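# Push office chair through self-closing door into yellow bay

## Task

Get the office chair through the self-closing door and leave it parked in the yellow-taped bay in the next room. All five of its wheels must sit inside the tape lines and none may rest on the tape. Using one robot or both is fine. Before ending, wait until the door has swung shut. Then release the chair and back the robots away from it. A robot that has toppled or is left leaning counts as a failure, and the chair must stay in the bay without any robot holding it there.

## Robot and tools

ROBOTS. There are two identical Hello Robot Stretch 4 units, r1 and r2. Each has an omni-wheel base, a lift that rides up a mast, an arm that telescopes forward, a three-joint wrist (yaw, pitch, roll) and a two-finger gripper. Each stands about 1.6 m tall, and its base rim lies no more than 0.23 m from its base origin. Cameras per robot: r1_head_camera, r1_head_left_camera, r1_head_right_camera and r1_wrist_camera, with the same four names for r2. Intrinsics for each camera are supplied (pinhole or fisheye, image size, K, distortion).

FRAMES. Base frame: origin on the floor below the base centre, x ahead, y to the left, z up. hand_pose is reported in this frame and marks a point between the open fingertips. When all wrist joints read zero, its axes line up with the base frame. The printed value may be somewhat off. The odometry frame is the base frame as it was when the scene began. Each robot reports only in its own frames, so only images, lidar_m and wrist_depth_mm show where the two robots are relative to each other.

execute_actions. Arguments: "actions" is a list holding exactly one action object, or nothing. An empty list just reports state and images. "cameras" lists the cameras to return; null, omitted or ["all"] means all of them, and [] means none. An action has one entry per robot, "r1" and/or "r2", and each robot gets its own sub-object. That sub-object can hold:
- "base" with exactly one key, given in the robot's own base frame as a relative offset from where the base last measured itself in the latest state report:
  - translate_m: straight drive, -2 to 2 m, forward positive.
  - strafe_m: sideways drive with no turning, -2 to 2 m, left positive.
  - rotate_rad: turn in place, -3.2 to 3.2 rad, counter-clockwise (left) positive.
- "joints": absolute targets by name, any subset. lift_m 0 to 1.2; arm_m 0 to 0.55 (extension); wrist_yaw_rad -1.134 to 4.276 (0 ahead, positive left, 3.14 stowed; above 3.4 the arm may obstruct); wrist_pitch_rad -1.117 to 4.259 (0 level, 1.57 pointing down); wrist_roll_rad -1.117 to 4.259 (positive is clockwise seen from behind the gripper); gripper_m -0.038 to 0.141 (fingertip gap; negative squeezes the tips together). Done tolerances: ±0.004 for lift, arm and gripper, ±0.02 for yaw and roll, ±0.05 for pitch.
- "pace": "slow", "default", "fast" or "max". Base speed is 0.1/0.3/0.4/0.6 m/s and turning 1/2/3/4 rad/s in that order. With lift_m above 0.2 at the start of the move, both are reduced, down to 0.3 m/s and 1 rad/s at full height.
- "contact_limits": {"arm_m": value}, from 0 (gentlest) to 0.75 (firmest), default 0.5. This sets how hard the arm may push before it halts.
- "end_of_arm": "enable_torque", sent with nothing else for that robot. It re-energises wrist or gripper motors that cut out.
All motions in one action start at once and may finish at different times. A joint target outside its range is clamped and the result says so. Any other bad value or unknown key rejects the whole call, and nothing moves. Anything you leave out may keep pushing toward its earlier target. A single action runs for at most 15 s. If a result reports a stop, the later calls in the same reply are skipped.

wait(seconds 0 to 10): lets the scene run with no new command and returns state and images. zoom_image(camera, region [x0,y0,x1,y1] in pixels, top-left origin, up to 504x504): gives a closer view of that camera's latest full image. finished_scene(scene = the current scene number): ends the scene for good and reports success. Call it only after the chair is parked, the door has closed and the robots are clear. A reply with no tool call ends the run.

RESULTS. base_status and joint_status tell how each motion ended. "done" for the base means the wheels turned the full amount, even if they slipped. "off_target" means the part stopped short and may still be pushing. "contact_stop_at_<key>" means it hit something; the lift, arm or wheels go slack, so a lift can sag and a base can drift. "limit_stop_at_<name>" is a built-in limit. "limit_stop_at_tilt" means a lean over 6 degrees, and the robot takes no commands until it leans less. "limit_stop_at_own_body" means self-collision; move away from the body, and watch for this with pitch below -0.2 combined with large roll. "torque_fault" means a wrist or gripper motor went limp and needs enable_torque. on_its_own reports things you did not command, and its "held at" values are targets, not positions. base_odometry counts wheel turns, and heading runs -3.142 to 3.142. If turned_by_wheels and turned_by_imu differ by more than about 0.1 rad, there was a collision or slip. base_tilt is in degrees, forward and right positive, with a fixed bias of up to 1.5. lidar_m gives 12 distances in metres, in 30-degree sectors starting straight ahead and going counter-clockwise (4th left, 7th behind, 10th right). "-" means nothing seen or closer than 0.25 m. The lidar misses glass, thin legs and much of what is behind the robot. wrist_depth_mm is a 7x7 grid of depths, 100 to 2000 mm. motor_effort is a percentage, with the peak in brackets; for wheel_0, wheel_1 and wheel_2, positive turns the base right.

GRIPPING. Command gripper_m below the object's width to grip; lower squeezes harder. Neither the reading nor "done" confirms a hold, but a firm grip changes the gripper effort. If the fingertips jam on a surface, raise the lift. To unfold at the start, send lift_m 0.4 with wrist_yaw_rad 0.

CAUTIONS. Never let the bases press against each other; once they touch, even millimetres more is a hard press that ends the run, and nothing in the state reports this. Two robots may travel up to about 3 cm apart per metre, so sharing a load can strain the hands and tip a robot. Turning or driving with more than 1 kg held and arm_m above 0.2 risks a fall, especially at fast paces, as does a steady push with the gripper high or a high contact limit. Avoid slams, drops and hard impacts with the door or chair.

Each tool is called after "Request:" by a JSON object that holds its "api" and its "payload", one argument or row to a line.

## Session

Request:
{"api": "execute_actions", "payload": {
  "actions": []
}}

Scene clock: 0.00 s.
r1.base_odometry: x=+0.000 y=+0.000 heading=+0.000 (m, m, rad; r1's odometry frame)
r1.turned_by_wheels: +0.000 (rad since the last result)
r1.turned_by_imu: +0.000 (rad since the last result)
r1.base_tilt: forward=-0.2 right=+1.2 (deg)
r1.lidar_m: 2.67 1.31 0.86 0.81 0.82 1.07 2.03 2.06 2.60 3.91 1.39 2.58
r1.base_status: not commanded
r1.joint_positions: lift_m=+0.148 arm_m=+0.001 wrist_yaw_rad=+3.212 wrist_pitch_rad=-0.002 wrist_roll_rad=-0.001 gripper_m=+0.057
r1.joint_status: not commanded
r1.motor_effort: lift_m=+19 arm_m=-1 wrist_yaw_rad=+0 wrist_pitch_rad=-6 wrist_roll_rad=-1 gripper_m=-2 wheel_0=+0 wheel_1=+0 wheel_2=+0 (%)
r1.hand_pose: x=-0.1220 y=+0.0669 z=+0.3272 quat_wxyz=(-0.035, +0.001, +0.000, +0.999) (m; r1's base frame)
r1.wrist_depth_mm: - - 138 - - 1537 1098 / - - 134 - - 1576 1078 / - - 129 262 - 1618 1098 / - 106 133 279 - 1661 1098 / 142 137 - - - 1661 1118 / 188 1430 1430 1537 208 1366 1118 / 186 976 539 946 878 820 878
r2.base_odometry: x=+0.000 y=+0.000 heading=+0.000 (m, m, rad; r2's odometry frame)
r2.turned_by_wheels: +0.000 (rad since the last result)
r2.turned_by_imu: +0.000 (rad since the last result)
r2.base_tilt: forward=-0.2 right=+0.1 (deg)
r2.lidar_m: 1.28 1.18 1.23 1.57 1.97 2.02 2.58 1.60 1.56 2.91 2.74 1.89
r2.base_status: not commanded
r2.joint_positions: lift_m=+0.159 arm_m=+0.000 wrist_yaw_rad=+3.126 wrist_pitch_rad=-0.005 wrist_roll_rad=+0.008 gripper_m=+0.057
r2.joint_status: not commanded
r2.motor_effort: lift_m=+19 arm_m=+0 wrist_yaw_rad=+1 wrist_pitch_rad=-8 wrist_roll_rad=+2 gripper_m=-4 wheel_0=+0 wheel_1=+0 wheel_2=+0 (%)
r2.hand_pose: x=-0.1164 y=+0.0920 z=+0.3382 quat_wxyz=(+0.008, +0.003, +0.004, +1.000) (m; r2's base frame)
r2.wrist_depth_mm: - 138 - - - - 1708 / - 117 157 - - - 1708 / - 123 169 - - - 1756 / 140 140 - - - - 1756 / 1576 - - - - 1983 1661 / 976 1118 199 1042 946 1098 1118 / 235 732 778 - 842 715 768
pictures: r1_head_camera, r1_head_left_camera, r1_head_right_camera, r1_wrist_camera, r2_head_camera, r2_head_left_camera, r2_head_right_camera, r2_wrist_camera
Images, in order (width x height): r1_head_camera 420x560, r1_head_left_camera 420x672, r1_head_right_camera 420x672, r1_wrist_camera 616x392, r2_head_camera 420x560, r2_head_left_camera 420x672, r2_head_right_camera 420x672, r2_wrist_camera 616x392.

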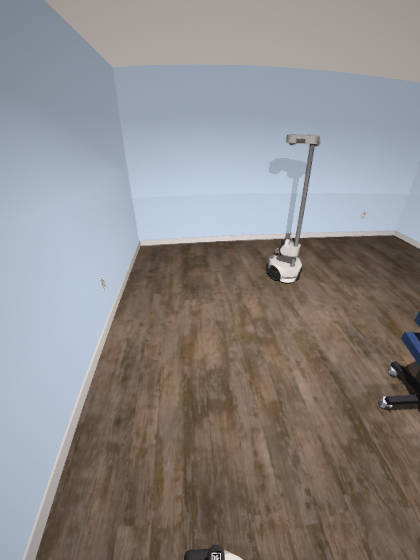

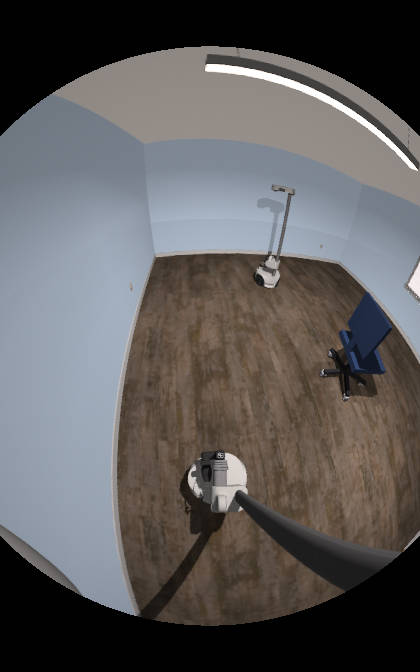

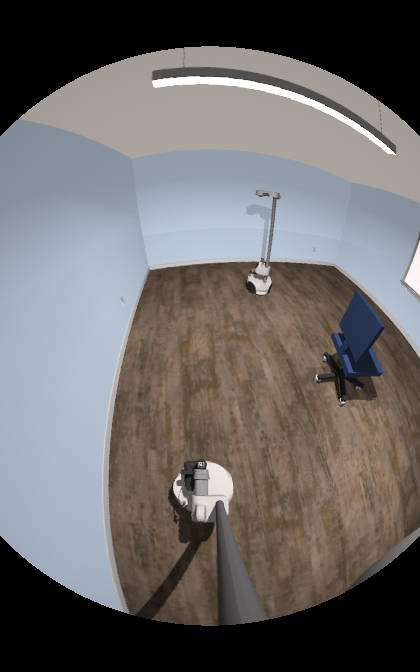

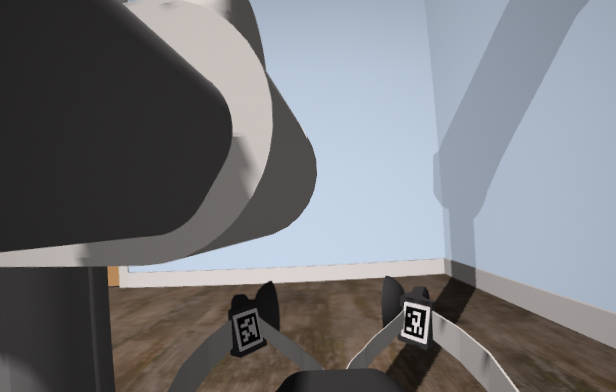

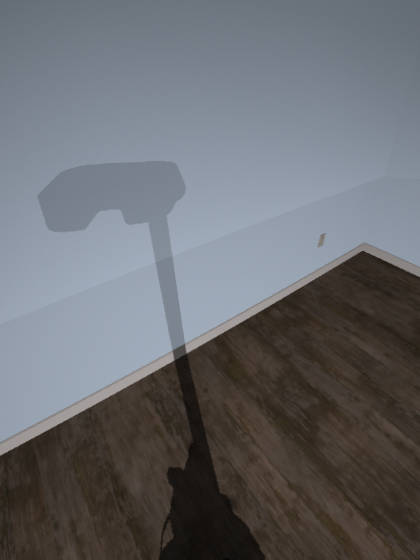

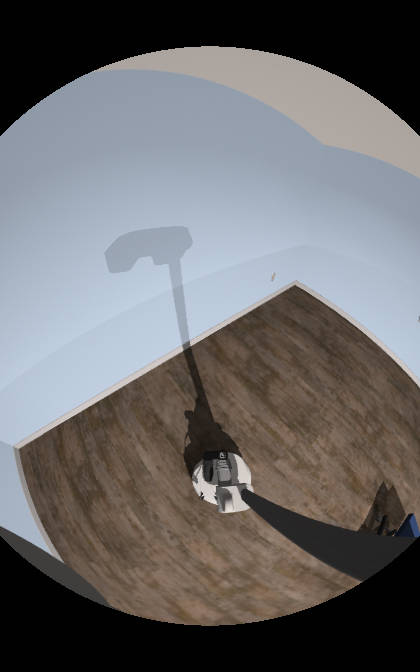

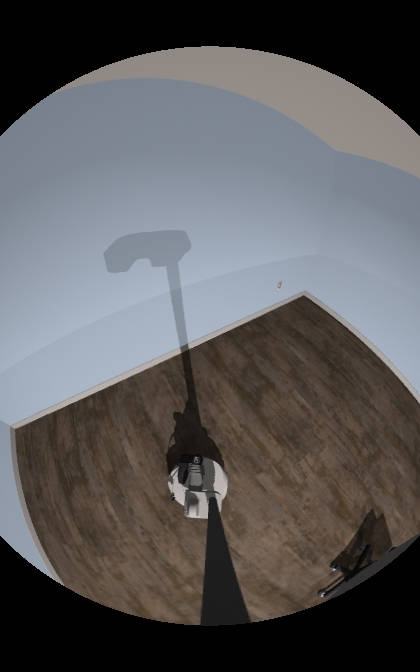

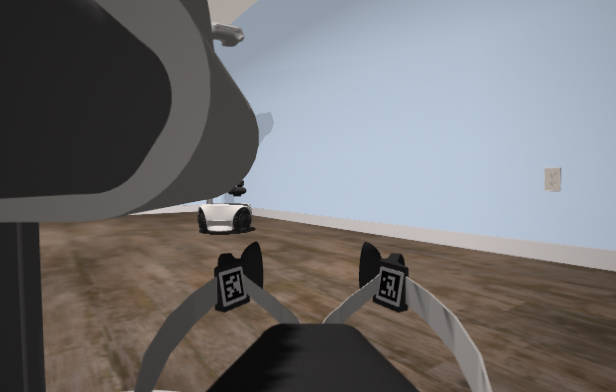

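Request:
{"api": "execute_actions", "payload": {
  "actions": [
    {"r1":{"base":{"rotate_rad":-2.5},"pace":"fast"},"r2":{"base":{"rotate_rad":-2.6},"pace":"fast"}}
  ],
  "cameras": ["r1_head_camera","r1_head_left_camera","r2_head_camera","r2_head_left_camera"]
}}

Scene clock: 4.53 s.
r1.base_odometry: x=+0.000 y=+0.000 heading=-2.499 (m, m, rad; r1's odometry frame)
r1.turned_by_wheels: -2.499 (rad since the last result)
r1.turned_by_imu: -2.528 (rad since the last result)
r1.base_tilt: forward=-0.2 right=+1.2 (deg)
r1.lidar_m: 2.11 2.73 1.76 1.39 2.58 3.45 1.18 0.85 0.80 0.84 1.16 2.01
r1.base_status: done
r1.joint_positions: lift_m=+0.148 arm_m=+0.001 wrist_yaw_rad=+3.212 wrist_pitch_rad=-0.002 wrist_roll_rad=-0.001 gripper_m=+0.057
r1.joint_status: not commanded
r1.motor_effort: lift_m=+19(19) arm_m=-1(1) wrist_yaw_rad=+1(1) wrist_pitch_rad=-6(6) wrist_roll_rad=+0(1) gripper_m=-3(0) wheel_0=+2(10) wheel_1=+3(15) wheel_2=+4(13) (%)
r1.hand_pose: x=-0.1219 y=+0.0670 z=+0.3272 quat_wxyz=(-0.035, +0.001, +0.000, +0.999) (m; r1's base frame)
r1.wrist_depth_mm: - - 138 1756 - - - / - - 134 1756 - - - / - - 129 263 - - - / - 106 133 281 - - - / 142 137 1160 1618 - - - / 189 960 1138 1464 206 1397 1308 / 186 917 539 931 866 809 866
r2.base_odometry: x=+0.000 y=+0.000 heading=-2.600 (m, m, rad; r2's odometry frame)
r2.turned_by_wheels: -2.600 (rad since the last result)
r2.turned_by_imu: -2.544 (rad since the last result)
r2.base_tilt: forward=-0.2 right=+0.1 (deg)
r2.lidar_m: 1.56 1.58 2.84 2.72 1.83 1.28 1.20 1.23 1.67 1.97 2.06 2.59
r2.base_status: done
r2.joint_positions: lift_m=+0.159 arm_m=+0.000 wrist_yaw_rad=+3.126 wrist_pitch_rad=-0.005 wrist_roll_rad=+0.008 gripper_m=+0.057
r2.joint_status: not commanded
r2.motor_effort: lift_m=+19(19) arm_m=+0(0) wrist_yaw_rad=-1(1) wrist_pitch_rad=-7(4) wrist_roll_rad=+1(1) gripper_m=-3(2) wheel_0=-1(8) wheel_1=-2(10) wheel_2=-2(9) (%)
r2.hand_pose: x=-0.1164 y=+0.0920 z=+0.3382 quat_wxyz=(+0.008, +0.003, +0.004, +1.000) (m; r2's base frame)
r2.wrist_depth_mm: - 138 1336 1336 1366 1397 1430 / - 117 158 1366 1397 1397 1430 / - 124 169 1336 1366 1464 1430 / 140 141 1308 1366 1366 1397 1464 / 1308 1336 1308 1366 1430 1430 1464 / 960 1138 199 1042 946 1118 1098 / 235 723 768 - 831 723 778
pictures: r1_head_camera, r1_head_left_camera, r2_head_camera, r2_head_left_camera
Images, in order (width x height): r1_head_camera 420x560, r1_head_left_camera 420x672, r2_head_camera 420x560, r2_head_left_camera 420x672.

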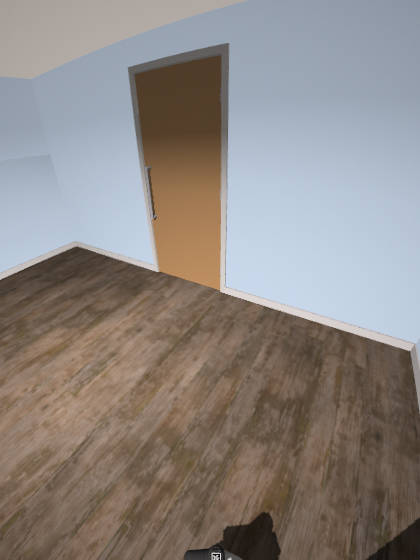

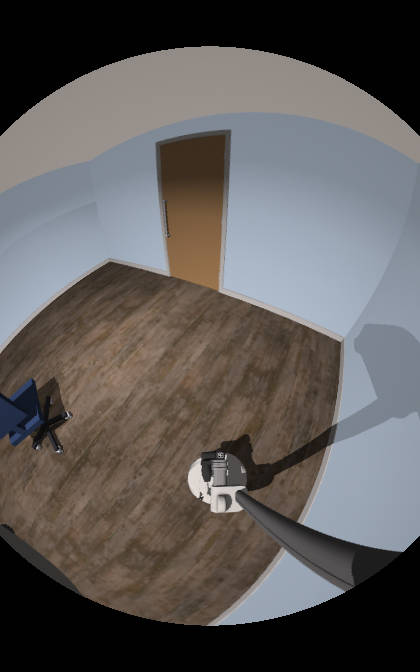

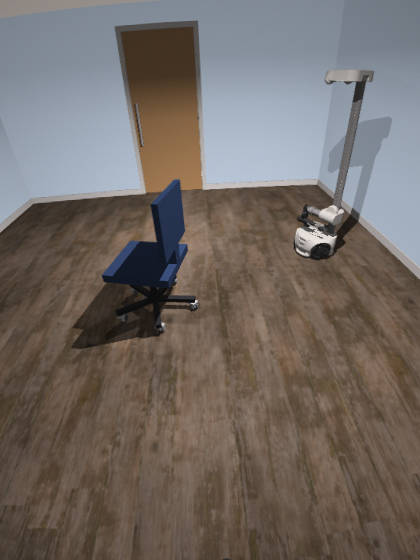

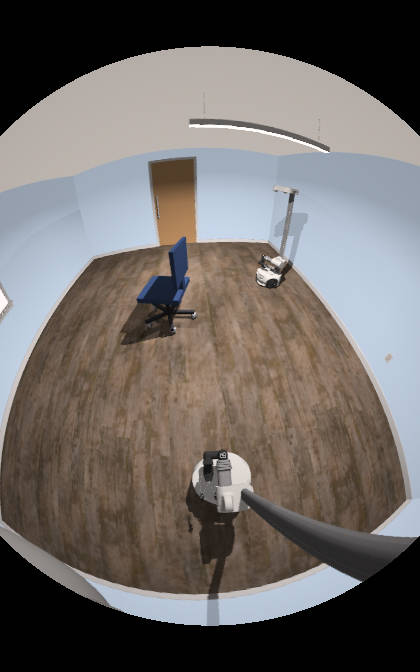

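Request:
{"api": "zoom_image", "payload": {
  "camera": "r1_head_camera",
  "region": [120, 30, 250, 300]
}}

Request:
{"api": "zoom_image", "payload": {
  "camera": "r2_head_camera",
  "region": [70, 170, 230, 350]
}}

Region (120, 30, 250, 300) of r1_head_camera's 420x560 image, scaled by 1.867, with more detail than that image has; it fills the left 243 columns of this view, and the rest is white.

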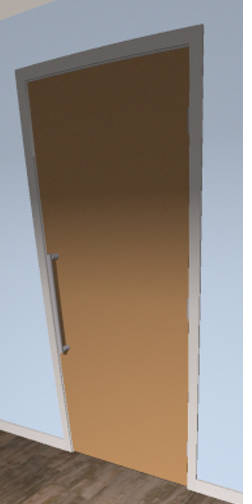

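Region (70, 170, 230, 350) of r2_head_camera's 420x560 image, scaled by 2.800, with more detail than that image has.

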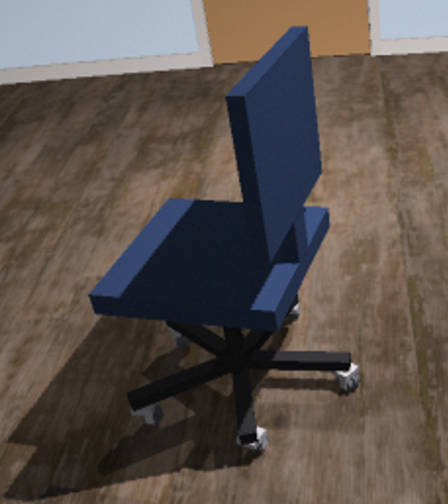

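Request:
{"api": "execute_actions", "payload": {
  "actions": [
    {"r1":{"base":{"translate_m":1.7},"joints":{"lift_m":0.65,"wrist_yaw_rad":0,"gripper_m":0.12},"pace":"fast"},"r2":{"base":{"translate_m":0.8},"joints":{"lift_m":0.4,"wrist_yaw_rad":0,"gripper_m":0.13},"pace":"fast"}}
  ],
  "cameras": []
}}

Request:
{"api": "execute_actions", "payload": {
  "actions": [
    {"r1":{"base":{"strafe_m":0.59},"pace":"fast"},"r2":{"base":{"strafe_m":0.3},"joints":{"lift_m":0.13},"pace":"fast"}}
  ],
  "cameras": ["r1_head_camera","r1_wrist_camera","r2_head_camera","r2_wrist_camera"]
}}

Scene clock: 32.17 s.
r1.base_odometry: x=-1.361 y=-1.019 heading=-2.499 (m, m, rad; r1's odometry frame)
r1.turned_by_wheels: +0.000 (rad since the last result)
r1.turned_by_imu: -0.008 (rad since the last result)
r1.base_tilt: forward=-0.1 right=+1.1 (deg)
r1.lidar_m: 0.55 0.79 2.02 3.18 2.05 2.06 2.39 1.72 1.62 0.77 0.57 0.52
r1.base_status: done
r1.joint_positions: lift_m=+0.650 arm_m=+0.001 wrist_yaw_rad=+0.000 wrist_pitch_rad=-0.002 wrist_roll_rad=-0.001 gripper_m=+0.120
r1.joint_status: all done
r1.motor_effort: lift_m=+22(24) arm_m=-1(1) wrist_yaw_rad=+0(9) wrist_pitch_rad=-6(6) wrist_roll_rad=+0(1) gripper_m=+1(1) wheel_0=+1(11) wheel_1=+3(10) wheel_2=-2(16) (%)
r1.hand_pose: x=+0.4605 y=-0.0874 z=+0.8286 quat_wxyz=(+1.000, +0.000, -0.001, +0.000) (m; r1's base frame)
r1.wrist_depth_mm: 683 539 442 355 324 282 260 / 676 539 439 355 322 285 260 / 676 535 436 357 320 285 260 / 668 530 433 353 320 283 259 / 668 530 436 353 322 285 260 / 661 535 404 353 319 211 258 / 668 535 418 163 303 273 258
r2.base_odometry: x=-0.686 y=-0.412 heading=-2.600 (m, m, rad; r2's odometry frame)
r2.turned_by_wheels: +0.000 (rad since the last result)
r2.turned_by_imu: +0.001 (rad since the last result)
r2.base_tilt: forward=-0.3 right=+0.1 (deg)
r2.lidar_m: 1.00 0.77 2.94 2.75 2.85 2.09 1.97 2.03 2.06 1.94 1.98 2.59
r2.base_status: done
r2.joint_positions: lift_m=+0.400 arm_m=+0.000 wrist_yaw_rad=+0.000 wrist_pitch_rad=-0.005 wrist_roll_rad=+0.008 gripper_m=+0.130
r2.joint_status: all done
r2.motor_effort: lift_m=+23(24) arm_m=+0(0) wrist_yaw_rad=+1(8) wrist_pitch_rad=-4(5) wrist_roll_rad=+1(1) gripper_m=-3(7) wheel_0=+0(8) wheel_1=+0(6) wheel_2=+2(12) (%)
r2.hand_pose: x=+0.4591 y=-0.0873 z=+0.5793 quat_wxyz=(+1.000, +0.004, -0.002, +0.000) (m; r2's base frame)
r2.wrist_depth_mm: 564 723 - - - - - / 554 741 - - - - - / 564 741 - - - - - / 591 741 - - - - - / 831 741 - - - - - / 554 1537 1537 1661 1537 1618 1863 / 976 1205 1255 - 1366 1182 1281
pictures: none
No camera images: the call's "cameras" was empty. Leave "cameras" out to get every camera's image.

Scene clock: 34.83 s.
r1.base_odometry: x=-1.007 y=-1.491 heading=-2.499 (m, m, rad; r1's odometry frame)
r1.turned_by_wheels: +0.000 (rad since the last result)
r1.turned_by_imu: +0.000 (rad since the last result)
r1.base_tilt: forward=-0.1 right=+1.2 (deg)
r1.lidar_m: 0.87 1.16 2.55 2.66 3.59 1.64 3.18 2.27 2.15 1.20 0.87 0.81
r1.base_status: done
r1.joint_positions: lift_m=+0.650 arm_m=+0.001 wrist_yaw_rad=+0.000 wrist_pitch_rad=-0.002 wrist_roll_rad=-0.001 gripper_m=+0.120
r1.joint_status: not commanded
r1.motor_effort: lift_m=+22(22) arm_m=-1(1) wrist_yaw_rad=+0(0) wrist_pitch_rad=-6(6) wrist_roll_rad=-1(0) gripper_m=+0(2) wheel_0=+3(14) wheel_1=-1(14) wheel_2=+0(2) (%)
r1.hand_pose: x=+0.4605 y=-0.0874 z=+0.8286 quat_wxyz=(+1.000, +0.000, -0.001, +0.000) (m; r1's base frame)
r1.wrist_depth_mm: 1336 1060 798 715 621 544 500 / 1308 1025 809 715 621 549 496 / 1308 1042 820 723 621 544 500 / 1308 1008 820 723 627 549 496 / 1281 1025 820 715 615 549 496 / 1308 1025 778 699 621 211 496 / 1308 1025 788 164 585 525 492
r2.base_odometry: x=-0.531 y=-0.669 heading=-2.600 (m, m, rad; r2's odometry frame)
r2.turned_by_wheels: +0.000 (rad since the last result)
r2.turned_by_imu: +0.001 (rad since the last result)
r2.base_tilt: forward=-0.3 right=+0.1 (deg)
r2.lidar_m: 0.69 0.79 2.62 2.45 2.55 2.14 2.01 2.06 2.38 2.24 2.29 3.03
r2.base_status: done
r2.joint_positions: lift_m=+0.130 arm_m=+0.000 wrist_yaw_rad=+0.000 wrist_pitch_rad=-0.005 wrist_roll_rad=+0.008 gripper_m=+0.130
r2.joint_status: all done
r2.motor_effort: lift_m=+14(20) arm_m=+0(0) wrist_yaw_rad=+1(0) wrist_pitch_rad=-7(6) wrist_roll_rad=+1(1) gripper_m=-1(1) wheel_0=+1(11) wheel_1=+0(10) wheel_2=+0(5) (%)
r2.hand_pose: x=+0.4591 y=-0.0874 z=+0.3100 quat_wxyz=(+1.000, +0.004, -0.002, +0.000) (m; r2's base frame)
r2.wrist_depth_mm: - - - - - - - / - - - - - - - / 574 539 559 - - - - / - - - - - - - / 1921 1863 1576 1863 1808 1863 1756 / 1025 723 759 750 878 931 991 / 668 634 723 - 750 676 707
pictures: r1_head_camera, r1_wrist_camera, r2_head_camera, r2_wrist_camera
Images, in order (width x height): r1_head_camera 420x560, r1_wrist_camera 616x392, r2_head_camera 420x560, r2_wrist_camera 616x392.

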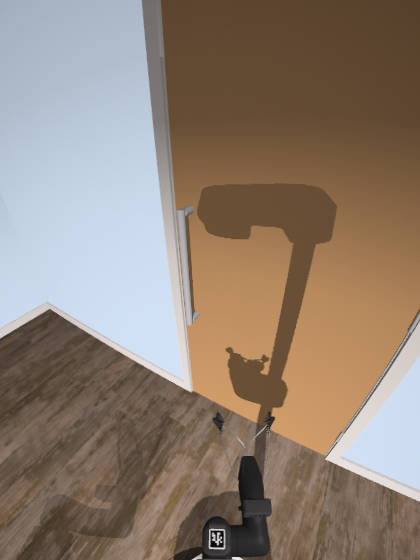

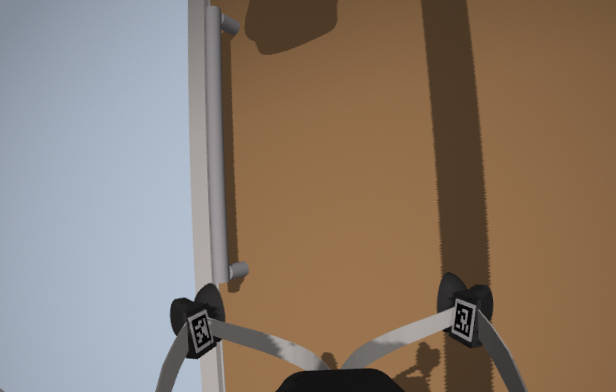

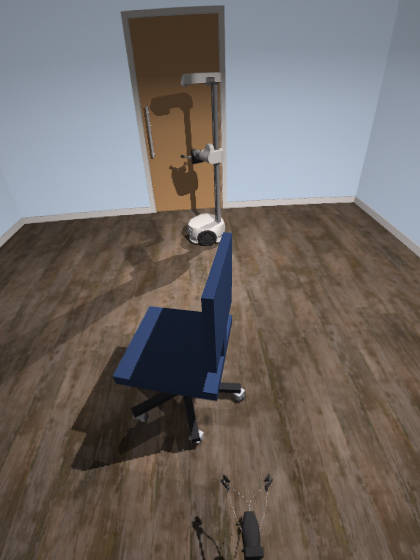

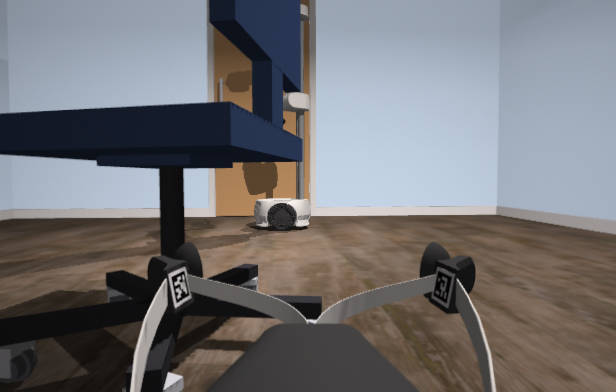

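Request:
{"api": "execute_actions", "payload": {
  "actions": [
    {"r1":{"base":{"strafe_m":0.185},"pace":"fast"},"r2":{"base":{"strafe_m":0.28},"joints":{"lift_m":0.08,"arm_m":0.18},"pace":"fast"}}
  ],
  "cameras": []
}}

Request:
{"api": "execute_actions", "payload": {
  "actions": [
    {"r1":{"base":{"translate_m":0.3},"pace":"fast"},"r2":{"base":{"translate_m":0.15}}}
  ],
  "cameras": ["r1_head_camera","r1_wrist_camera","r2_head_camera","r2_wrist_camera"]
}}

Scene clock: 42.63 s.
r1.base_odometry: x=-0.896 y=-1.639 heading=-2.499 (m, m, rad; r1's odometry frame)
r1.turned_by_wheels: +0.000 (rad since the last result)
r1.turned_by_imu: -0.001 (rad since the last result)
r1.base_tilt: forward=-0.1 right=+1.2 (deg)
r1.lidar_m: 0.91 1.31 2.39 2.49 3.31 1.55 3.42 2.44 2.32 1.35 0.95 0.91
r1.base_status: done
r1.joint_positions: lift_m=+0.650 arm_m=+0.001 wrist_yaw_rad=+0.000 wrist_pitch_rad=-0.002 wrist_roll_rad=-0.001 gripper_m=+0.120
r1.joint_status: not commanded
r1.motor_effort: lift_m=+22(22) arm_m=-1(1) wrist_yaw_rad=+1(1) wrist_pitch_rad=-6(6) wrist_roll_rad=+0(0) gripper_m=+1(0) wheel_0=+1(11) wheel_1=+2(14) wheel_2=+0(0) (%)
r1.hand_pose: x=+0.4605 y=-0.0874 z=+0.8286 quat_wxyz=(+1.000, +0.000, -0.001, +0.000) (m; r1's base frame)
r1.wrist_depth_mm: 1537 1182 960 788 715 627 574 / 1499 1182 976 820 723 634 574 / 1464 1205 991 820 723 634 580 / 1430 1182 960 809 715 634 569 / 1499 1182 976 788 715 634 564 / 1537 1182 891 820 715 210 574 / 1499 1182 946 163 676 603 574
r2.base_odometry: x=-0.387 y=-0.909 heading=-2.600 (m, m, rad; r2's odometry frame)
r2.turned_by_wheels: +0.000 (rad since the last result)
r2.turned_by_imu: +0.002 (rad since the last result)
r2.base_tilt: forward=-0.2 right=+0.1 (deg)
r2.lidar_m: 0.70 3.34 2.31 2.18 2.29 2.16 1.99 2.10 2.69 2.52 2.59 0.77
r2.base_status: done
r2.joint_positions: lift_m=+0.080 arm_m=+0.178 wrist_yaw_rad=+0.000 wrist_pitch_rad=-0.005 wrist_roll_rad=+0.008 gripper_m=+0.130
r2.joint_status: all done
r2.motor_effort: lift_m=+14(13) arm_m=+9(9) wrist_yaw_rad=-2(2) wrist_pitch_rad=-5(5) wrist_roll_rad=+1(2) gripper_m=+0(1) wheel_0=+1(13) wheel_1=-1(11) wheel_2=+0(5) (%)
r2.hand_pose: x=+0.6378 y=-0.0874 z=+0.2600 quat_wxyz=(+1.000, +0.004, -0.003, +0.000) (m; r2's base frame)
r2.wrist_depth_mm: - - 377 353 340 327 - / - 399 382 375 379 - - / - - - 585 - - - / - - - - - - - / 1537 1576 1537 1366 1537 1537 1537 / 866 809 535 569 585 580 878 / 615 455 580 - 654 574 603
pictures: none
No camera images: the call's "cameras" was empty. Leave "cameras" out to get every camera's image.

Scene clock: 44.67 s.
r1.base_odometry: x=-1.136 y=-1.819 heading=-2.499 (m, m, rad; r1's odometry frame)
r1.turned_by_wheels: +0.000 (rad since the last result)
r1.turned_by_imu: -0.002 (rad since the last result)
r1.base_tilt: forward=-0.1 right=+1.2 (deg)
r1.lidar_m: 0.64 0.92 2.23 2.35 3.12 1.79 3.64 2.59 2.47 0.95 0.66 0.65
r1.base_status: done
r1.joint_positions: lift_m=+0.650 arm_m=+0.001 wrist_yaw_rad=+0.000 wrist_pitch_rad=-0.002 wrist_roll_rad=-0.001 gripper_m=+0.120
r1.joint_status: not commanded
r1.motor_effort: lift_m=+22(22) arm_m=-1(0) wrist_yaw_rad=+0(0) wrist_pitch_rad=-6(6) wrist_roll_rad=+0(0) gripper_m=-2(0) wheel_0=+1(2) wheel_1=+2(11) wheel_2=-3(16) (%)
r1.hand_pose: x=+0.4605 y=-0.0874 z=+0.8286 quat_wxyz=(+1.000, +0.000, -0.001, +0.000) (m; r1's base frame)
r1.wrist_depth_mm: 931 750 597 492 442 389 353 / 931 732 603 480 442 389 353 / 917 732 597 484 439 389 355 / 917 732 591 484 442 389 355 / 931 715 591 484 436 389 353 / 904 732 530 473 436 211 355 / 917 723 564 163 413 375 355
r2.base_odometry: x=-0.515 y=-0.987 heading=-2.600 (m, m, rad; r2's odometry frame)
r2.turned_by_wheels: +0.000 (rad since the last result)
r2.turned_by_imu: +0.000 (rad since the last result)
r2.base_tilt: forward=-0.2 right=+0.1 (deg)
r2.lidar_m: 0.56 0.70 2.31 2.19 2.28 2.29 2.18 2.25 2.68 2.50 2.55 0.59
r2.base_status: done
r2.joint_positions: lift_m=+0.080 arm_m=+0.178 wrist_yaw_rad=+0.000 wrist_pitch_rad=-0.005 wrist_roll_rad=+0.008 gripper_m=+0.130
r2.joint_status: not commanded
r2.motor_effort: lift_m=+14(14) arm_m=+9(9) wrist_yaw_rad=-1(2) wrist_pitch_rad=-6(5) wrist_roll_rad=+1(0) gripper_m=-3(0) wheel_0=+1(7) wheel_1=+0(6) wheel_2=+0(9) (%)
r2.hand_pose: x=+0.6377 y=-0.0874 z=+0.2600 quat_wxyz=(+1.000, +0.004, -0.003, +0.000) (m; r2's base frame)
r2.wrist_depth_mm: 243 234 236 236 236 236 254 / 370 370 364 347 340 379 - / - - - 462 - - - / - - - - - - - / 1576 1576 1576 1205 1576 1576 1537 / 878 809 530 439 750 798 866 / 603 580 402 - 439 430 452
pictures: r1_head_camera, r1_wrist_camera, r2_head_camera, r2_wrist_camera
Images, in order (width x height): r1_head_camera 420x560, r1_wrist_camera 616x392, r2_head_camera 420x560, r2_wrist_camera 616x392.

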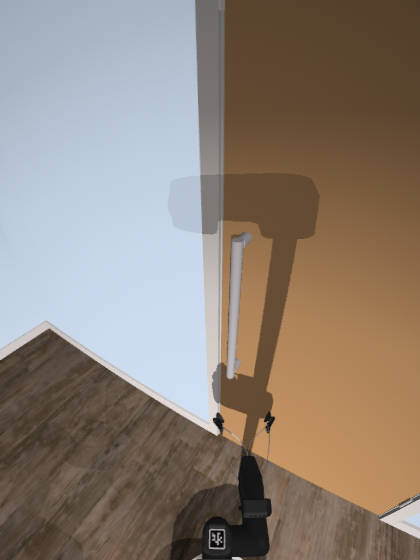

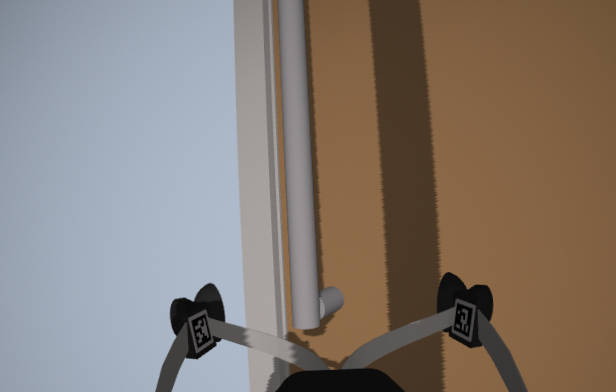

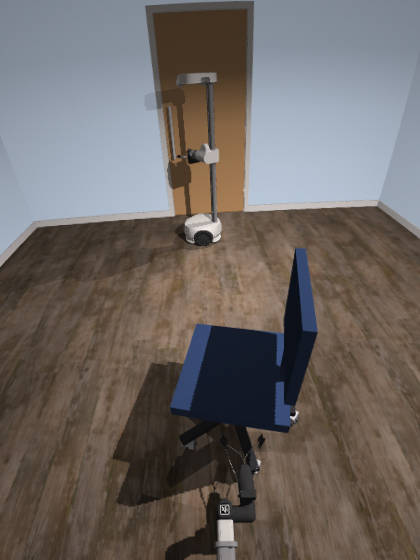

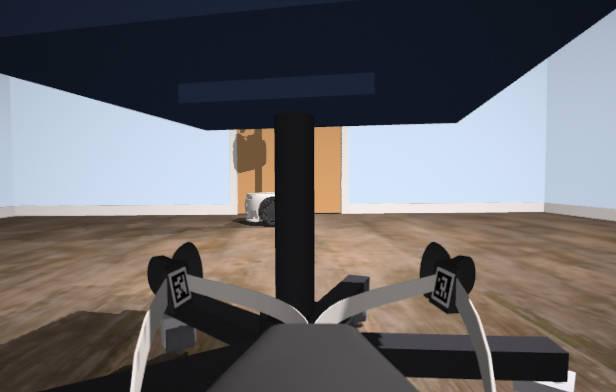

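Request:
{"api": "execute_actions", "payload": {
  "actions": [
    {"r1":{"base":{"strafe_m":0.025},"joints":{"lift_m":0.68,"gripper_m":0.09}},"r2":{"base":{"strafe_m":0.015}}}
  ],
  "cameras": []
}}

Request:
{"api": "execute_actions", "payload": {
  "actions": [
    {"r1":{"base":{"translate_m":0.17}},"r2":{"base":{"translate_m":0.22}}}
  ],
  "cameras": ["r1_head_camera","r1_wrist_camera","r2_head_camera","r2_wrist_camera"]
}}

Scene clock: 49.20 s.
r1.base_odometry: x=-1.121 y=-1.839 heading=-2.499 (m, m, rad; r1's odometry frame)
r1.turned_by_wheels: +0.000 (rad since the last result)
r1.turned_by_imu: -0.001 (rad since the last result)
r1.base_tilt: forward=-0.2 right=+1.2 (deg)
r1.lidar_m: 0.64 0.92 2.23 2.29 3.13 1.80 3.63 2.59 2.50 0.98 0.68 0.65
r1.base_status: done
r1.joint_positions: lift_m=+0.680 arm_m=+0.001 wrist_yaw_rad=+0.000 wrist_pitch_rad=-0.002 wrist_roll_rad=-0.001 gripper_m=+0.090
r1.joint_status: all done
r1.motor_effort: lift_m=+22(22) arm_m=-1(1) wrist_yaw_rad=+0(1) wrist_pitch_rad=-6(6) wrist_roll_rad=-1(0) gripper_m=+0(3) wheel_0=-1(5) wheel_1=+3(12) wheel_2=+0(2) (%)
r1.hand_pose: x=+0.4605 y=-0.0874 z=+0.8585 quat_wxyz=(+1.000, +0.000, -0.001, +0.000) (m; r1's base frame)
r1.wrist_depth_mm: 946 759 615 504 455 399 364 / 960 750 621 504 459 399 362 / 960 750 615 500 459 402 364 / 931 741 609 525 452 399 364 / 946 750 609 517 452 399 366 / 931 750 564 517 455 384 362 / 946 750 569 413 430 375 364
r2.base_odometry: x=-0.508 y=-1.000 heading=-2.600 (m, m, rad; r2's odometry frame)
r2.turned_by_wheels: +0.000 (rad since the last result)
r2.turned_by_imu: +0.001 (rad since the last result)
r2.base_tilt: forward=-0.3 right=+0.1 (deg)
r2.lidar_m: 0.57 0.72 2.30 2.18 2.27 2.32 2.18 2.27 2.69 2.50 2.58 0.59
r2.base_status: done
r2.joint_positions: lift_m=+0.080 arm_m=+0.178 wrist_yaw_rad=+0.000 wrist_pitch_rad=-0.005 wrist_roll_rad=+0.008 gripper_m=+0.130
r2.joint_status: not commanded
r2.motor_effort: lift_m=+14(15) arm_m=+9(9) wrist_yaw_rad=+0(1) wrist_pitch_rad=-6(6) wrist_roll_rad=+1(1) gripper_m=+0(1) wheel_0=-1(8) wheel_1=-2(6) wheel_2=+0(2) (%)
r2.hand_pose: x=+0.6377 y=-0.0874 z=+0.2600 quat_wxyz=(+1.000, +0.004, -0.003, +0.000) (m; r2's base frame)
r2.wrist_depth_mm: 247 235 236 236 237 236 254 / - 375 364 345 342 377 - / - - - 469 - - - / - - - - - - - / 1576 1576 1537 1182 1618 1537 1576 / 866 798 535 442 741 788 878 / 603 609 402 - 439 430 427
pictures: none
No camera images: the call's "cameras" was empty. Leave "cameras" out to get every camera's image.

Scene clock: 51.37 s.
r1.base_odometry: x=-1.257 y=-1.941 heading=-2.498 (m, m, rad; r1's odometry frame)
r1.turned_by_wheels: +0.000 (rad since the last result)
r1.turned_by_imu: -0.001 (rad since the last result)
r1.base_tilt: forward=-0.2 right=+1.2 (deg)
r1.lidar_m: 0.47 0.76 1.94 2.24 3.01 1.93 3.75 2.71 2.26 0.76 0.54 0.51
r1.base_status: done
r1.joint_positions: lift_m=+0.680 arm_m=+0.001 wrist_yaw_rad=+0.000 wrist_pitch_rad=-0.002 wrist_roll_rad=-0.001 gripper_m=+0.090
r1.joint_status: not commanded
r1.motor_effort: lift_m=+23(22) arm_m=-1(1) wrist_yaw_rad=+0(0) wrist_pitch_rad=-6(5) wrist_roll_rad=+0(0) gripper_m=+1(0) wheel_0=+4(7) wheel_1=+3(10) wheel_2=-4(13) (%)
r1.hand_pose: x=+0.4605 y=-0.0874 z=+0.8585 quat_wxyz=(+1.000, +0.000, -0.001, +0.000) (m; r1's base frame)
r1.wrist_depth_mm: 627 500 384 325 298 263 241 / 615 496 402 256 300 263 242 / 621 492 402 254 298 263 241 / 615 492 399 256 300 264 241 / 615 492 402 322 297 262 241 / 609 492 355 250 297 253 241 / 621 492 355 240 281 248 238
r2.base_odometry: x=-0.696 y=-1.113 heading=-2.600 (m, m, rad; r2's odometry frame)
r2.turned_by_wheels: +0.000 (rad since the last result)
r2.turned_by_imu: +0.001 (rad since the last result)
r2.base_tilt: forward=-0.2 right=+0.1 (deg)
r2.lidar_m: 0.39 0.45 2.36 2.18 2.28 2.56 2.39 2.48 2.66 2.51 2.56 0.35
r2.base_status: done
r2.joint_positions: lift_m=+0.080 arm_m=+0.178 wrist_yaw_rad=+0.000 wrist_pitch_rad=-0.005 wrist_roll_rad=+0.008 gripper_m=+0.130
r2.joint_status: not commanded
r2.motor_effort: lift_m=+14(14) arm_m=+9(9) wrist_yaw_rad=+2(2) wrist_pitch_rad=-5(6) wrist_roll_rad=+1(1) gripper_m=+1(2) wheel_0=+2(6) wheel_1=+2(5) wheel_2=+0(12) (%)
r2.hand_pose: x=+0.6377 y=-0.0874 z=+0.2600 quat_wxyz=(+1.000, +0.004, -0.003, +0.000) (m; r2's base frame)
r2.wrist_depth_mm: 232 187 188 189 188 218 236 / - 373 301 215 301 377 - / - - - 216 - - - / - - - 217 - - - / 1618 1618 1618 220 1576 1576 1537 / 878 809 741 216 530 788 866 / 609 421 615 - 574 580 603
pictures: r1_head_camera, r1_wrist_camera, r2_head_camera, r2_wrist_camera
Images, in order (width x height): r1_head_camera 420x560, r1_wrist_camera 616x392, r2_head_camera 420x560, r2_wrist_camera 616x392.

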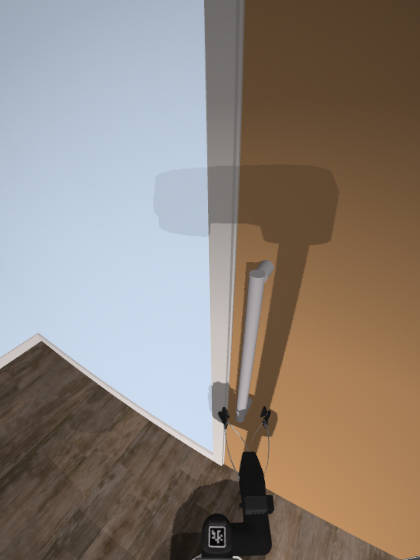

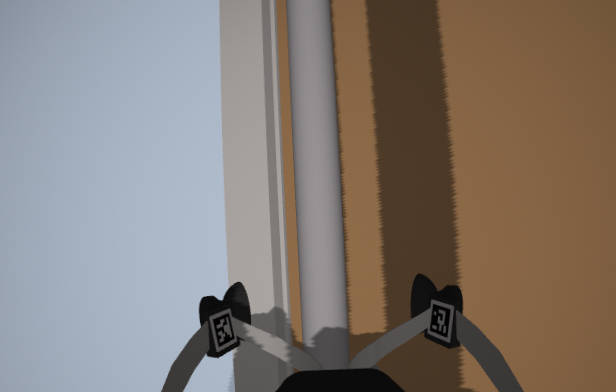

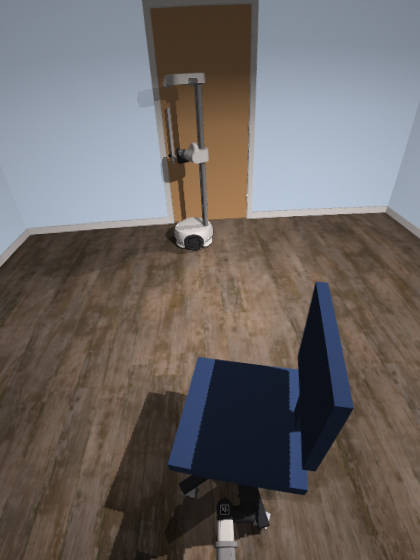

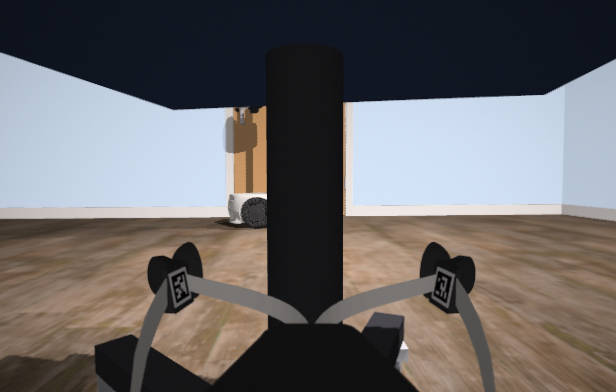

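Request:
{"api": "execute_actions", "payload": {
  "actions": [
    {"r1":{"joints":{"arm_m":0.03,"gripper_m":0.055}},"r2":{"base":{"translate_m":0.025},"joints":{"gripper_m":0.075}}}
  ],
  "cameras": ["r1_head_camera","r1_wrist_camera","r2_wrist_camera"]
}}

Scene clock: 54.83 s.
r1.base_odometry: x=-1.257 y=-1.941 heading=-2.498 (m, m, rad; r1's odometry frame)
r1.turned_by_wheels: +0.000 (rad since the last result)
r1.turned_by_imu: -0.001 (rad since the last result)
r1.base_tilt: forward=-0.1 right=+1.2 (deg)
r1.lidar_m: 0.48 0.71 1.95 2.22 3.02 1.95 3.71 2.70 2.26 0.75 0.55 0.51
r1.base_status: not commanded
r1.joint_positions: lift_m=+0.680 arm_m=+0.029 wrist_yaw_rad=+0.000 wrist_pitch_rad=-0.002 wrist_roll_rad=-0.001 gripper_m=+0.055
r1.joint_status: all done
r1.motor_effort: lift_m=+22(23) arm_m=+6(9) wrist_yaw_rad=+0(1) wrist_pitch_rad=-5(6) wrist_roll_rad=+0(0) gripper_m=-2(1) wheel_0=+3(3) wheel_1=+3(3) wheel_2=-4(5) (%)
r1.hand_pose: x=+0.4884 y=-0.0874 z=+0.8585 quat_wxyz=(+1.000, +0.000, -0.001, +0.000) (m; r1's base frame)
r1.wrist_depth_mm: 574 452 355 232 273 241 220 / 569 452 349 225 273 241 220 / 574 449 349 221 274 241 221 / 559 449 347 223 273 240 221 / 559 445 345 224 273 240 220 / 559 449 366 216 211 239 220 / 559 445 187 212 259 226 218
r2.base_odometry: x=-0.717 y=-1.126 heading=-2.600 (m, m, rad; r2's odometry frame)
r2.turned_by_wheels: +0.000 (rad since the last result)
r2.turned_by_imu: +0.001 (rad since the last result)
r2.base_tilt: forward=-0.2 right=+0.1 (deg)
r2.lidar_m: 0.37 0.42 2.35 2.20 2.30 2.59 2.43 2.51 2.65 2.51 2.58 0.33
r2.base_status: done
r2.joint_positions: lift_m=+0.080 arm_m=+0.178 wrist_yaw_rad=+0.000 wrist_pitch_rad=-0.005 wrist_roll_rad=+0.008 gripper_m=+0.075
r2.joint_status: all done
r2.motor_effort: lift_m=+14(14) arm_m=+9(10) wrist_yaw_rad=-1(0) wrist_pitch_rad=-4(6) wrist_roll_rad=+2(1) gripper_m=-3(4) wheel_0=+1(6) wheel_1=+1(4) wheel_2=+1(8) (%)
r2.hand_pose: x=+0.6377 y=-0.0874 z=+0.2600 quat_wxyz=(+1.000, +0.004, -0.003, +0.000) (m; r2's base frame)
r2.wrist_depth_mm: 232 187 189 185 188 204 235 / - 375 300 189 377 377 - / - - - 190 - - - / - - - 191 - - - / 1618 1576 1576 193 1576 1618 1499 / 891 891 204 191 496 866 866 / 603 394 615 - 544 569 603
pictures: r1_head_camera, r1_wrist_camera, r2_wrist_camera
Images, in order (width x height): r1_head_camera 420x560, r1_wrist_camera 616x392, r2_wrist_camera 616x392.

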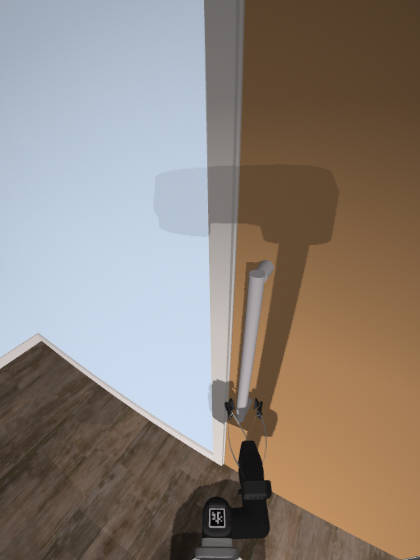

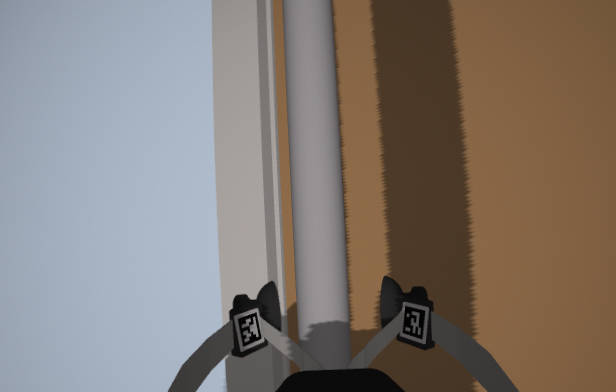

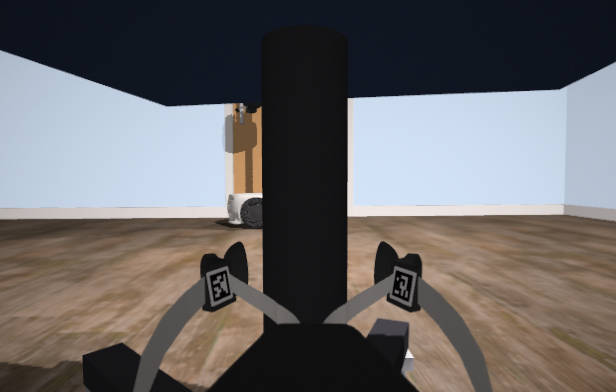

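Request:
{"api": "execute_actions", "payload": {
  "actions": [
    {"r1":{"joints":{"arm_m":0.048,"gripper_m":0.045}},"r2":{"joints":{"gripper_m":0.01}}}
  ],
  "cameras": []
}}

Request:
{"api": "execute_actions", "payload": {
  "actions": [
    {"r1":{"joints":{"gripper_m":-0.02}},"r2":{"base":{"translate_m":0.3},"pace":"slow"}}
  ],
  "cameras": ["r1_wrist_camera","r2_head_camera","r2_wrist_camera"]
}}

Scene clock: 58.40 s.
r1.base_odometry: x=-1.257 y=-1.941 heading=-2.498 (m, m, rad; r1's odometry frame)
r1.turned_by_wheels: +0.000 (rad since the last result)
r1.turned_by_imu: -0.001 (rad since the last result)
r1.base_tilt: forward=-0.2 right=+1.2 (deg)
r1.lidar_m: 0.45 0.73 1.94 2.24 3.02 1.94 3.74 2.69 2.24 0.76 0.53 0.50
r1.base_status: not commanded
r1.joint_positions: lift_m=+0.680 arm_m=+0.047 wrist_yaw_rad=+0.000 wrist_pitch_rad=-0.002 wrist_roll_rad=-0.001 gripper_m=+0.045
r1.joint_status: all done
r1.motor_effort: lift_m=+22(23) arm_m=+6(6) wrist_yaw_rad=+1(0) wrist_pitch_rad=-6(6) wrist_roll_rad=+0(0) gripper_m=-2(3) wheel_0=+3(3) wheel_1=+3(3) wheel_2=-4(4) (%)
r1.hand_pose: x=+0.5064 y=-0.0874 z=+0.8585 quat_wxyz=(+1.000, +0.000, -0.001, +0.000) (m; r1's base frame)
r1.wrist_depth_mm: 539 427 330 210 257 226 - / 539 424 327 206 257 227 208 / 530 421 329 202 257 226 208 / 530 421 327 202 257 227 208 / 525 421 327 203 256 227 207 / 535 424 325 197 214 226 207 / 535 421 185 195 240 213 -
r2.base_odometry: x=-0.718 y=-1.126 heading=-2.600 (m, m, rad; r2's odometry frame)
r2.turned_by_wheels: +0.000 (rad since the last result)
r2.turned_by_imu: +0.001 (rad since the last result)
r2.base_tilt: forward=-0.2 right=+0.1 (deg)
r2.lidar_m: 0.35 0.42 2.37 2.19 2.28 2.58 2.43 2.49 2.67 2.50 2.56 0.33
r2.base_status: not commanded
r2.joint_positions: lift_m=+0.080 arm_m=+0.179 wrist_yaw_rad=+0.005 wrist_pitch_rad=-0.004 wrist_roll_rad=+0.008 gripper_m=+0.010
r2.joint_status: all done
r2.motor_effort: lift_m=+14(14) arm_m=+5(9) wrist_yaw_rad=-12(21) wrist_pitch_rad=-6(9) wrist_roll_rad=+2(1) gripper_m=-25(22) wheel_0=+1(1) wheel_1=+1(2) wheel_2=+4(4) (%)
r2.hand_pose: x=+0.6389 y=-0.0861 z=+0.2598 quat_wxyz=(+1.000, +0.004, -0.002, +0.002) (m; r2's base frame)
r2.wrist_depth_mm: 234 187 189 172 189 204 235 / - 377 334 174 379 377 - / - - - 176 - - - / - - - 177 - - - / 1576 1618 1576 179 1576 1537 1537 / 866 878 193 179 191 866 878 / 609 379 609 - 473 574 591
pictures: none
No camera images: the call's "cameras" was empty. Leave "cameras" out to get every camera's image.

Scene clock: 62.70 s.
r1.base_odometry: x=-1.257 y=-1.941 heading=-2.498 (m, m, rad; r1's odometry frame)
r1.turned_by_wheels: +0.000 (rad since the last result)
r1.turned_by_imu: -0.001 (rad since the last result)
r1.base_tilt: forward=-0.1 right=+1.2 (deg)
r1.lidar_m: 0.46 0.72 1.94 2.20 3.00 1.67 1.81 2.72 2.24 0.74 0.55 0.49
r1.base_status: not commanded
r1.joint_positions: lift_m=+0.680 arm_m=+0.048 wrist_yaw_rad=+0.010 wrist_pitch_rad=-0.002 wrist_roll_rad=-0.001 gripper_m=-0.019
r1.joint_status: all done
r1.on_its_own: wrist_yaw_rad is at rest, and its effort (-29) is outside its rest range (-13 to +13)
r1.motor_effort: lift_m=+22(22) arm_m=+1(5) wrist_yaw_rad=-29(30) wrist_pitch_rad=-6(7) wrist_roll_rad=+0(0) gripper_m=-19(20) wheel_0=+3(3) wheel_1=+3(3) wheel_2=+0(4) (%)
r1.hand_pose: x=+0.5080 y=-0.0844 z=+0.8585 quat_wxyz=(+1.000, +0.000, -0.001, +0.005) (m; r1's base frame)
r1.wrist_depth_mm: 564 442 334 193 246 216 - / 564 436 334 190 246 216 198 / 549 430 332 188 246 216 198 / 549 430 332 189 246 216 199 / 554 433 349 189 245 216 197 / 549 430 347 186 195 211 196 / 554 433 173 181 229 151 -
r2.base_odometry: x=-0.974 y=-1.281 heading=-2.599 (m, m, rad; r2's odometry frame)
r2.turned_by_wheels: +0.001 (rad since the last result)
r2.turned_by_imu: +0.003 (rad since the last result)
r2.base_tilt: forward=-0.1 right=+0.1 (deg)
r2.lidar_m: 0.36 0.40 2.35 2.22 2.28 2.88 2.74 2.78 2.64 2.48 2.56 0.33
r2.base_status: done
r2.joint_positions: lift_m=+0.080 arm_m=+0.179 wrist_yaw_rad=+0.006 wrist_pitch_rad=-0.005 wrist_roll_rad=+0.008 gripper_m=+0.010
r2.joint_status: not commanded
r2.on_its_own: wrist_yaw_rad is at rest, and its effort (-17) is outside its rest range (-13 to +13)
r2.motor_effort: lift_m=+14(15) arm_m=+5(5) wrist_yaw_rad=-17(17) wrist_pitch_rad=-6(5) wrist_roll_rad=+0(1) gripper_m=-19(22) wheel_0=+9(10) wheel_1=+3(5) wheel_2=+1(9) (%)
r2.hand_pose: x=+0.6390 y=-0.0857 z=+0.2601 quat_wxyz=(+1.000, +0.004, -0.003, +0.003) (m; r2's base frame)
r2.wrist_depth_mm: 232 187 189 171 188 204 236 / - 373 300 175 377 377 - / - - - 176 - - - / - - - 177 - - - / 1576 1618 1618 179 1576 1576 1499 / 891 878 189 177 190 866 866 / 609 399 609 - 574 569 597
pictures: r1_wrist_camera, r2_head_camera, r2_wrist_camera
Images, in order (width x height): r1_wrist_camera 616x392, r2_head_camera 420x560, r2_wrist_camera 616x392.

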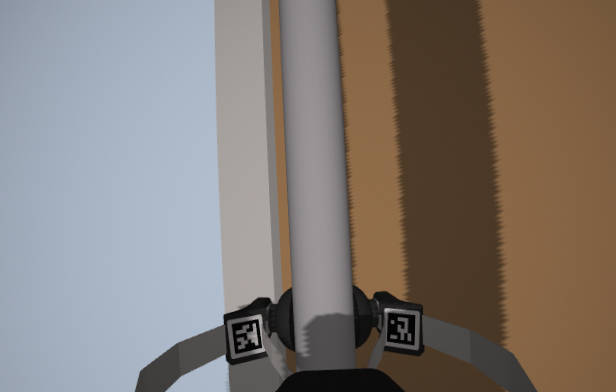

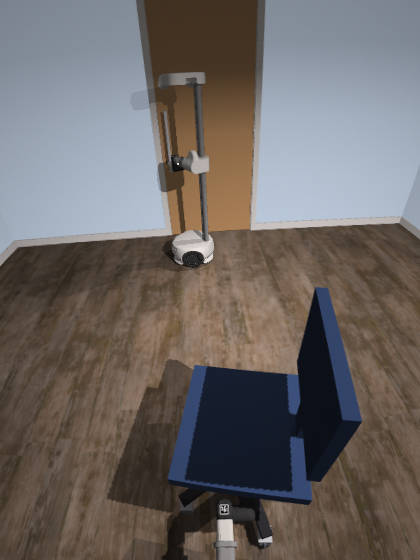

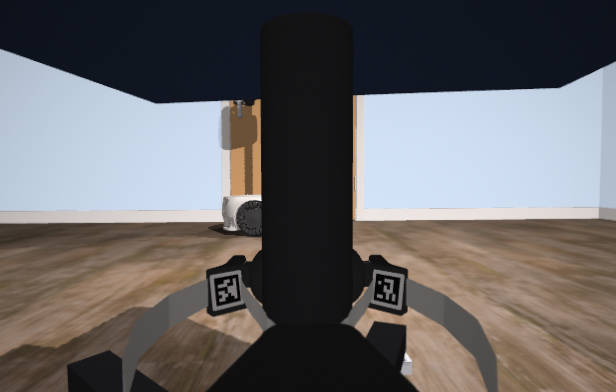

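Request:
{"api": "execute_actions", "payload": {
  "actions": [
    {"r1":{"base":{"translate_m":-0.09},"joints":{"wrist_yaw_rad":0.11}}}
  ],
  "cameras": []
}}

Scene clock: 78.73 s.
r1.base_odometry: x=-1.185 y=-1.887 heading=-2.497 (m, m, rad; r1's odometry frame)
r1.turned_by_wheels: +0.001 (rad since the last result)
r1.turned_by_imu: -0.001 (rad since the last result)
r1.base_tilt: forward=-0.2 right=+1.2 (deg)
r1.lidar_m: 0.46 0.86 2.17 2.28 3.09 1.57 3.65 2.65 2.52 0.87 0.58 0.51
r1.base_status: done
r1.joint_positions: lift_m=+0.680 arm_m=+0.048 wrist_yaw_rad=+0.122 wrist_pitch_rad=-0.002 wrist_roll_rad=-0.001 gripper_m=-0.019
r1.joint_status: all done
r1.on_its_own: wrist_yaw_rad is at rest, and its effort (-33) is outside its rest range (-13 to +13)
r1.motor_effort: lift_m=+22(22) arm_m=+1(2) wrist_yaw_rad=-33(39) wrist_pitch_rad=-7(6) wrist_roll_rad=-1(0) gripper_m=-18(21) wheel_0=+5(20) wheel_1=+0(10) wheel_2=+5(11) (%)
r1.hand_pose: x=+0.5156 y=-0.0518 z=+0.8585 quat_wxyz=(+0.998, +0.000, -0.001, +0.061) (m; r1's base frame)
r1.wrist_depth_mm: 1042 707 525 189 242 212 - / 1025 707 521 190 242 212 195 / 1008 699 525 187 242 213 195 / 1008 699 521 184 242 213 195 / 1008 707 521 183 242 212 195 / 1042 699 508 184 201 211 193 / 1042 715 175 178 226 148 -
r2.base_odometry: x=-0.974 y=-1.281 heading=-2.599 (m, m, rad; r2's odometry frame)
r2.turned_by_wheels: +0.000 (rad since the last result)
r2.turned_by_imu: +0.001 (rad since the last result)
r2.base_tilt: forward=-0.2 right=+0.1 (deg)
r2.lidar_m: 0.36 0.39 2.38 2.19 2.28 2.91 2.74 2.78 2.67 2.50 2.55 0.33
r2.base_status: not commanded
r2.joint_positions: lift_m=+0.080 arm_m=+0.179 wrist_yaw_rad=+0.006 wrist_pitch_rad=-0.005 wrist_roll_rad=+0.008 gripper_m=+0.010
r2.joint_status: not commanded
r2.on_its_own: wrist_yaw_rad is at rest, and its effort (-17) is outside its rest range (-13 to +13)
r2.motor_effort: lift_m=+14(14) arm_m=+5(5) wrist_yaw_rad=-17(17) wrist_pitch_rad=-4(5) wrist_roll_rad=+1(1) gripper_m=-21(18) wheel_0=+9(9) wheel_1=+4(3) wheel_2=+1(1) (%)
r2.hand_pose: x=+0.6390 y=-0.0857 z=+0.2601 quat_wxyz=(+1.000, +0.004, -0.003, +0.003) (m; r2's base frame)
r2.wrist_depth_mm: 234 187 188 172 189 204 235 / - 375 300 175 379 379 - / - - - 176 - - - / - - - 178 - - - / 1537 1576 1499 178 1576 1499 1537 / 878 878 189 178 189 866 878 / 609 402 615 - 574 574 603
pictures: none
No camera images: the call's "cameras" was empty. Leave "cameras" out to get every camera's image.


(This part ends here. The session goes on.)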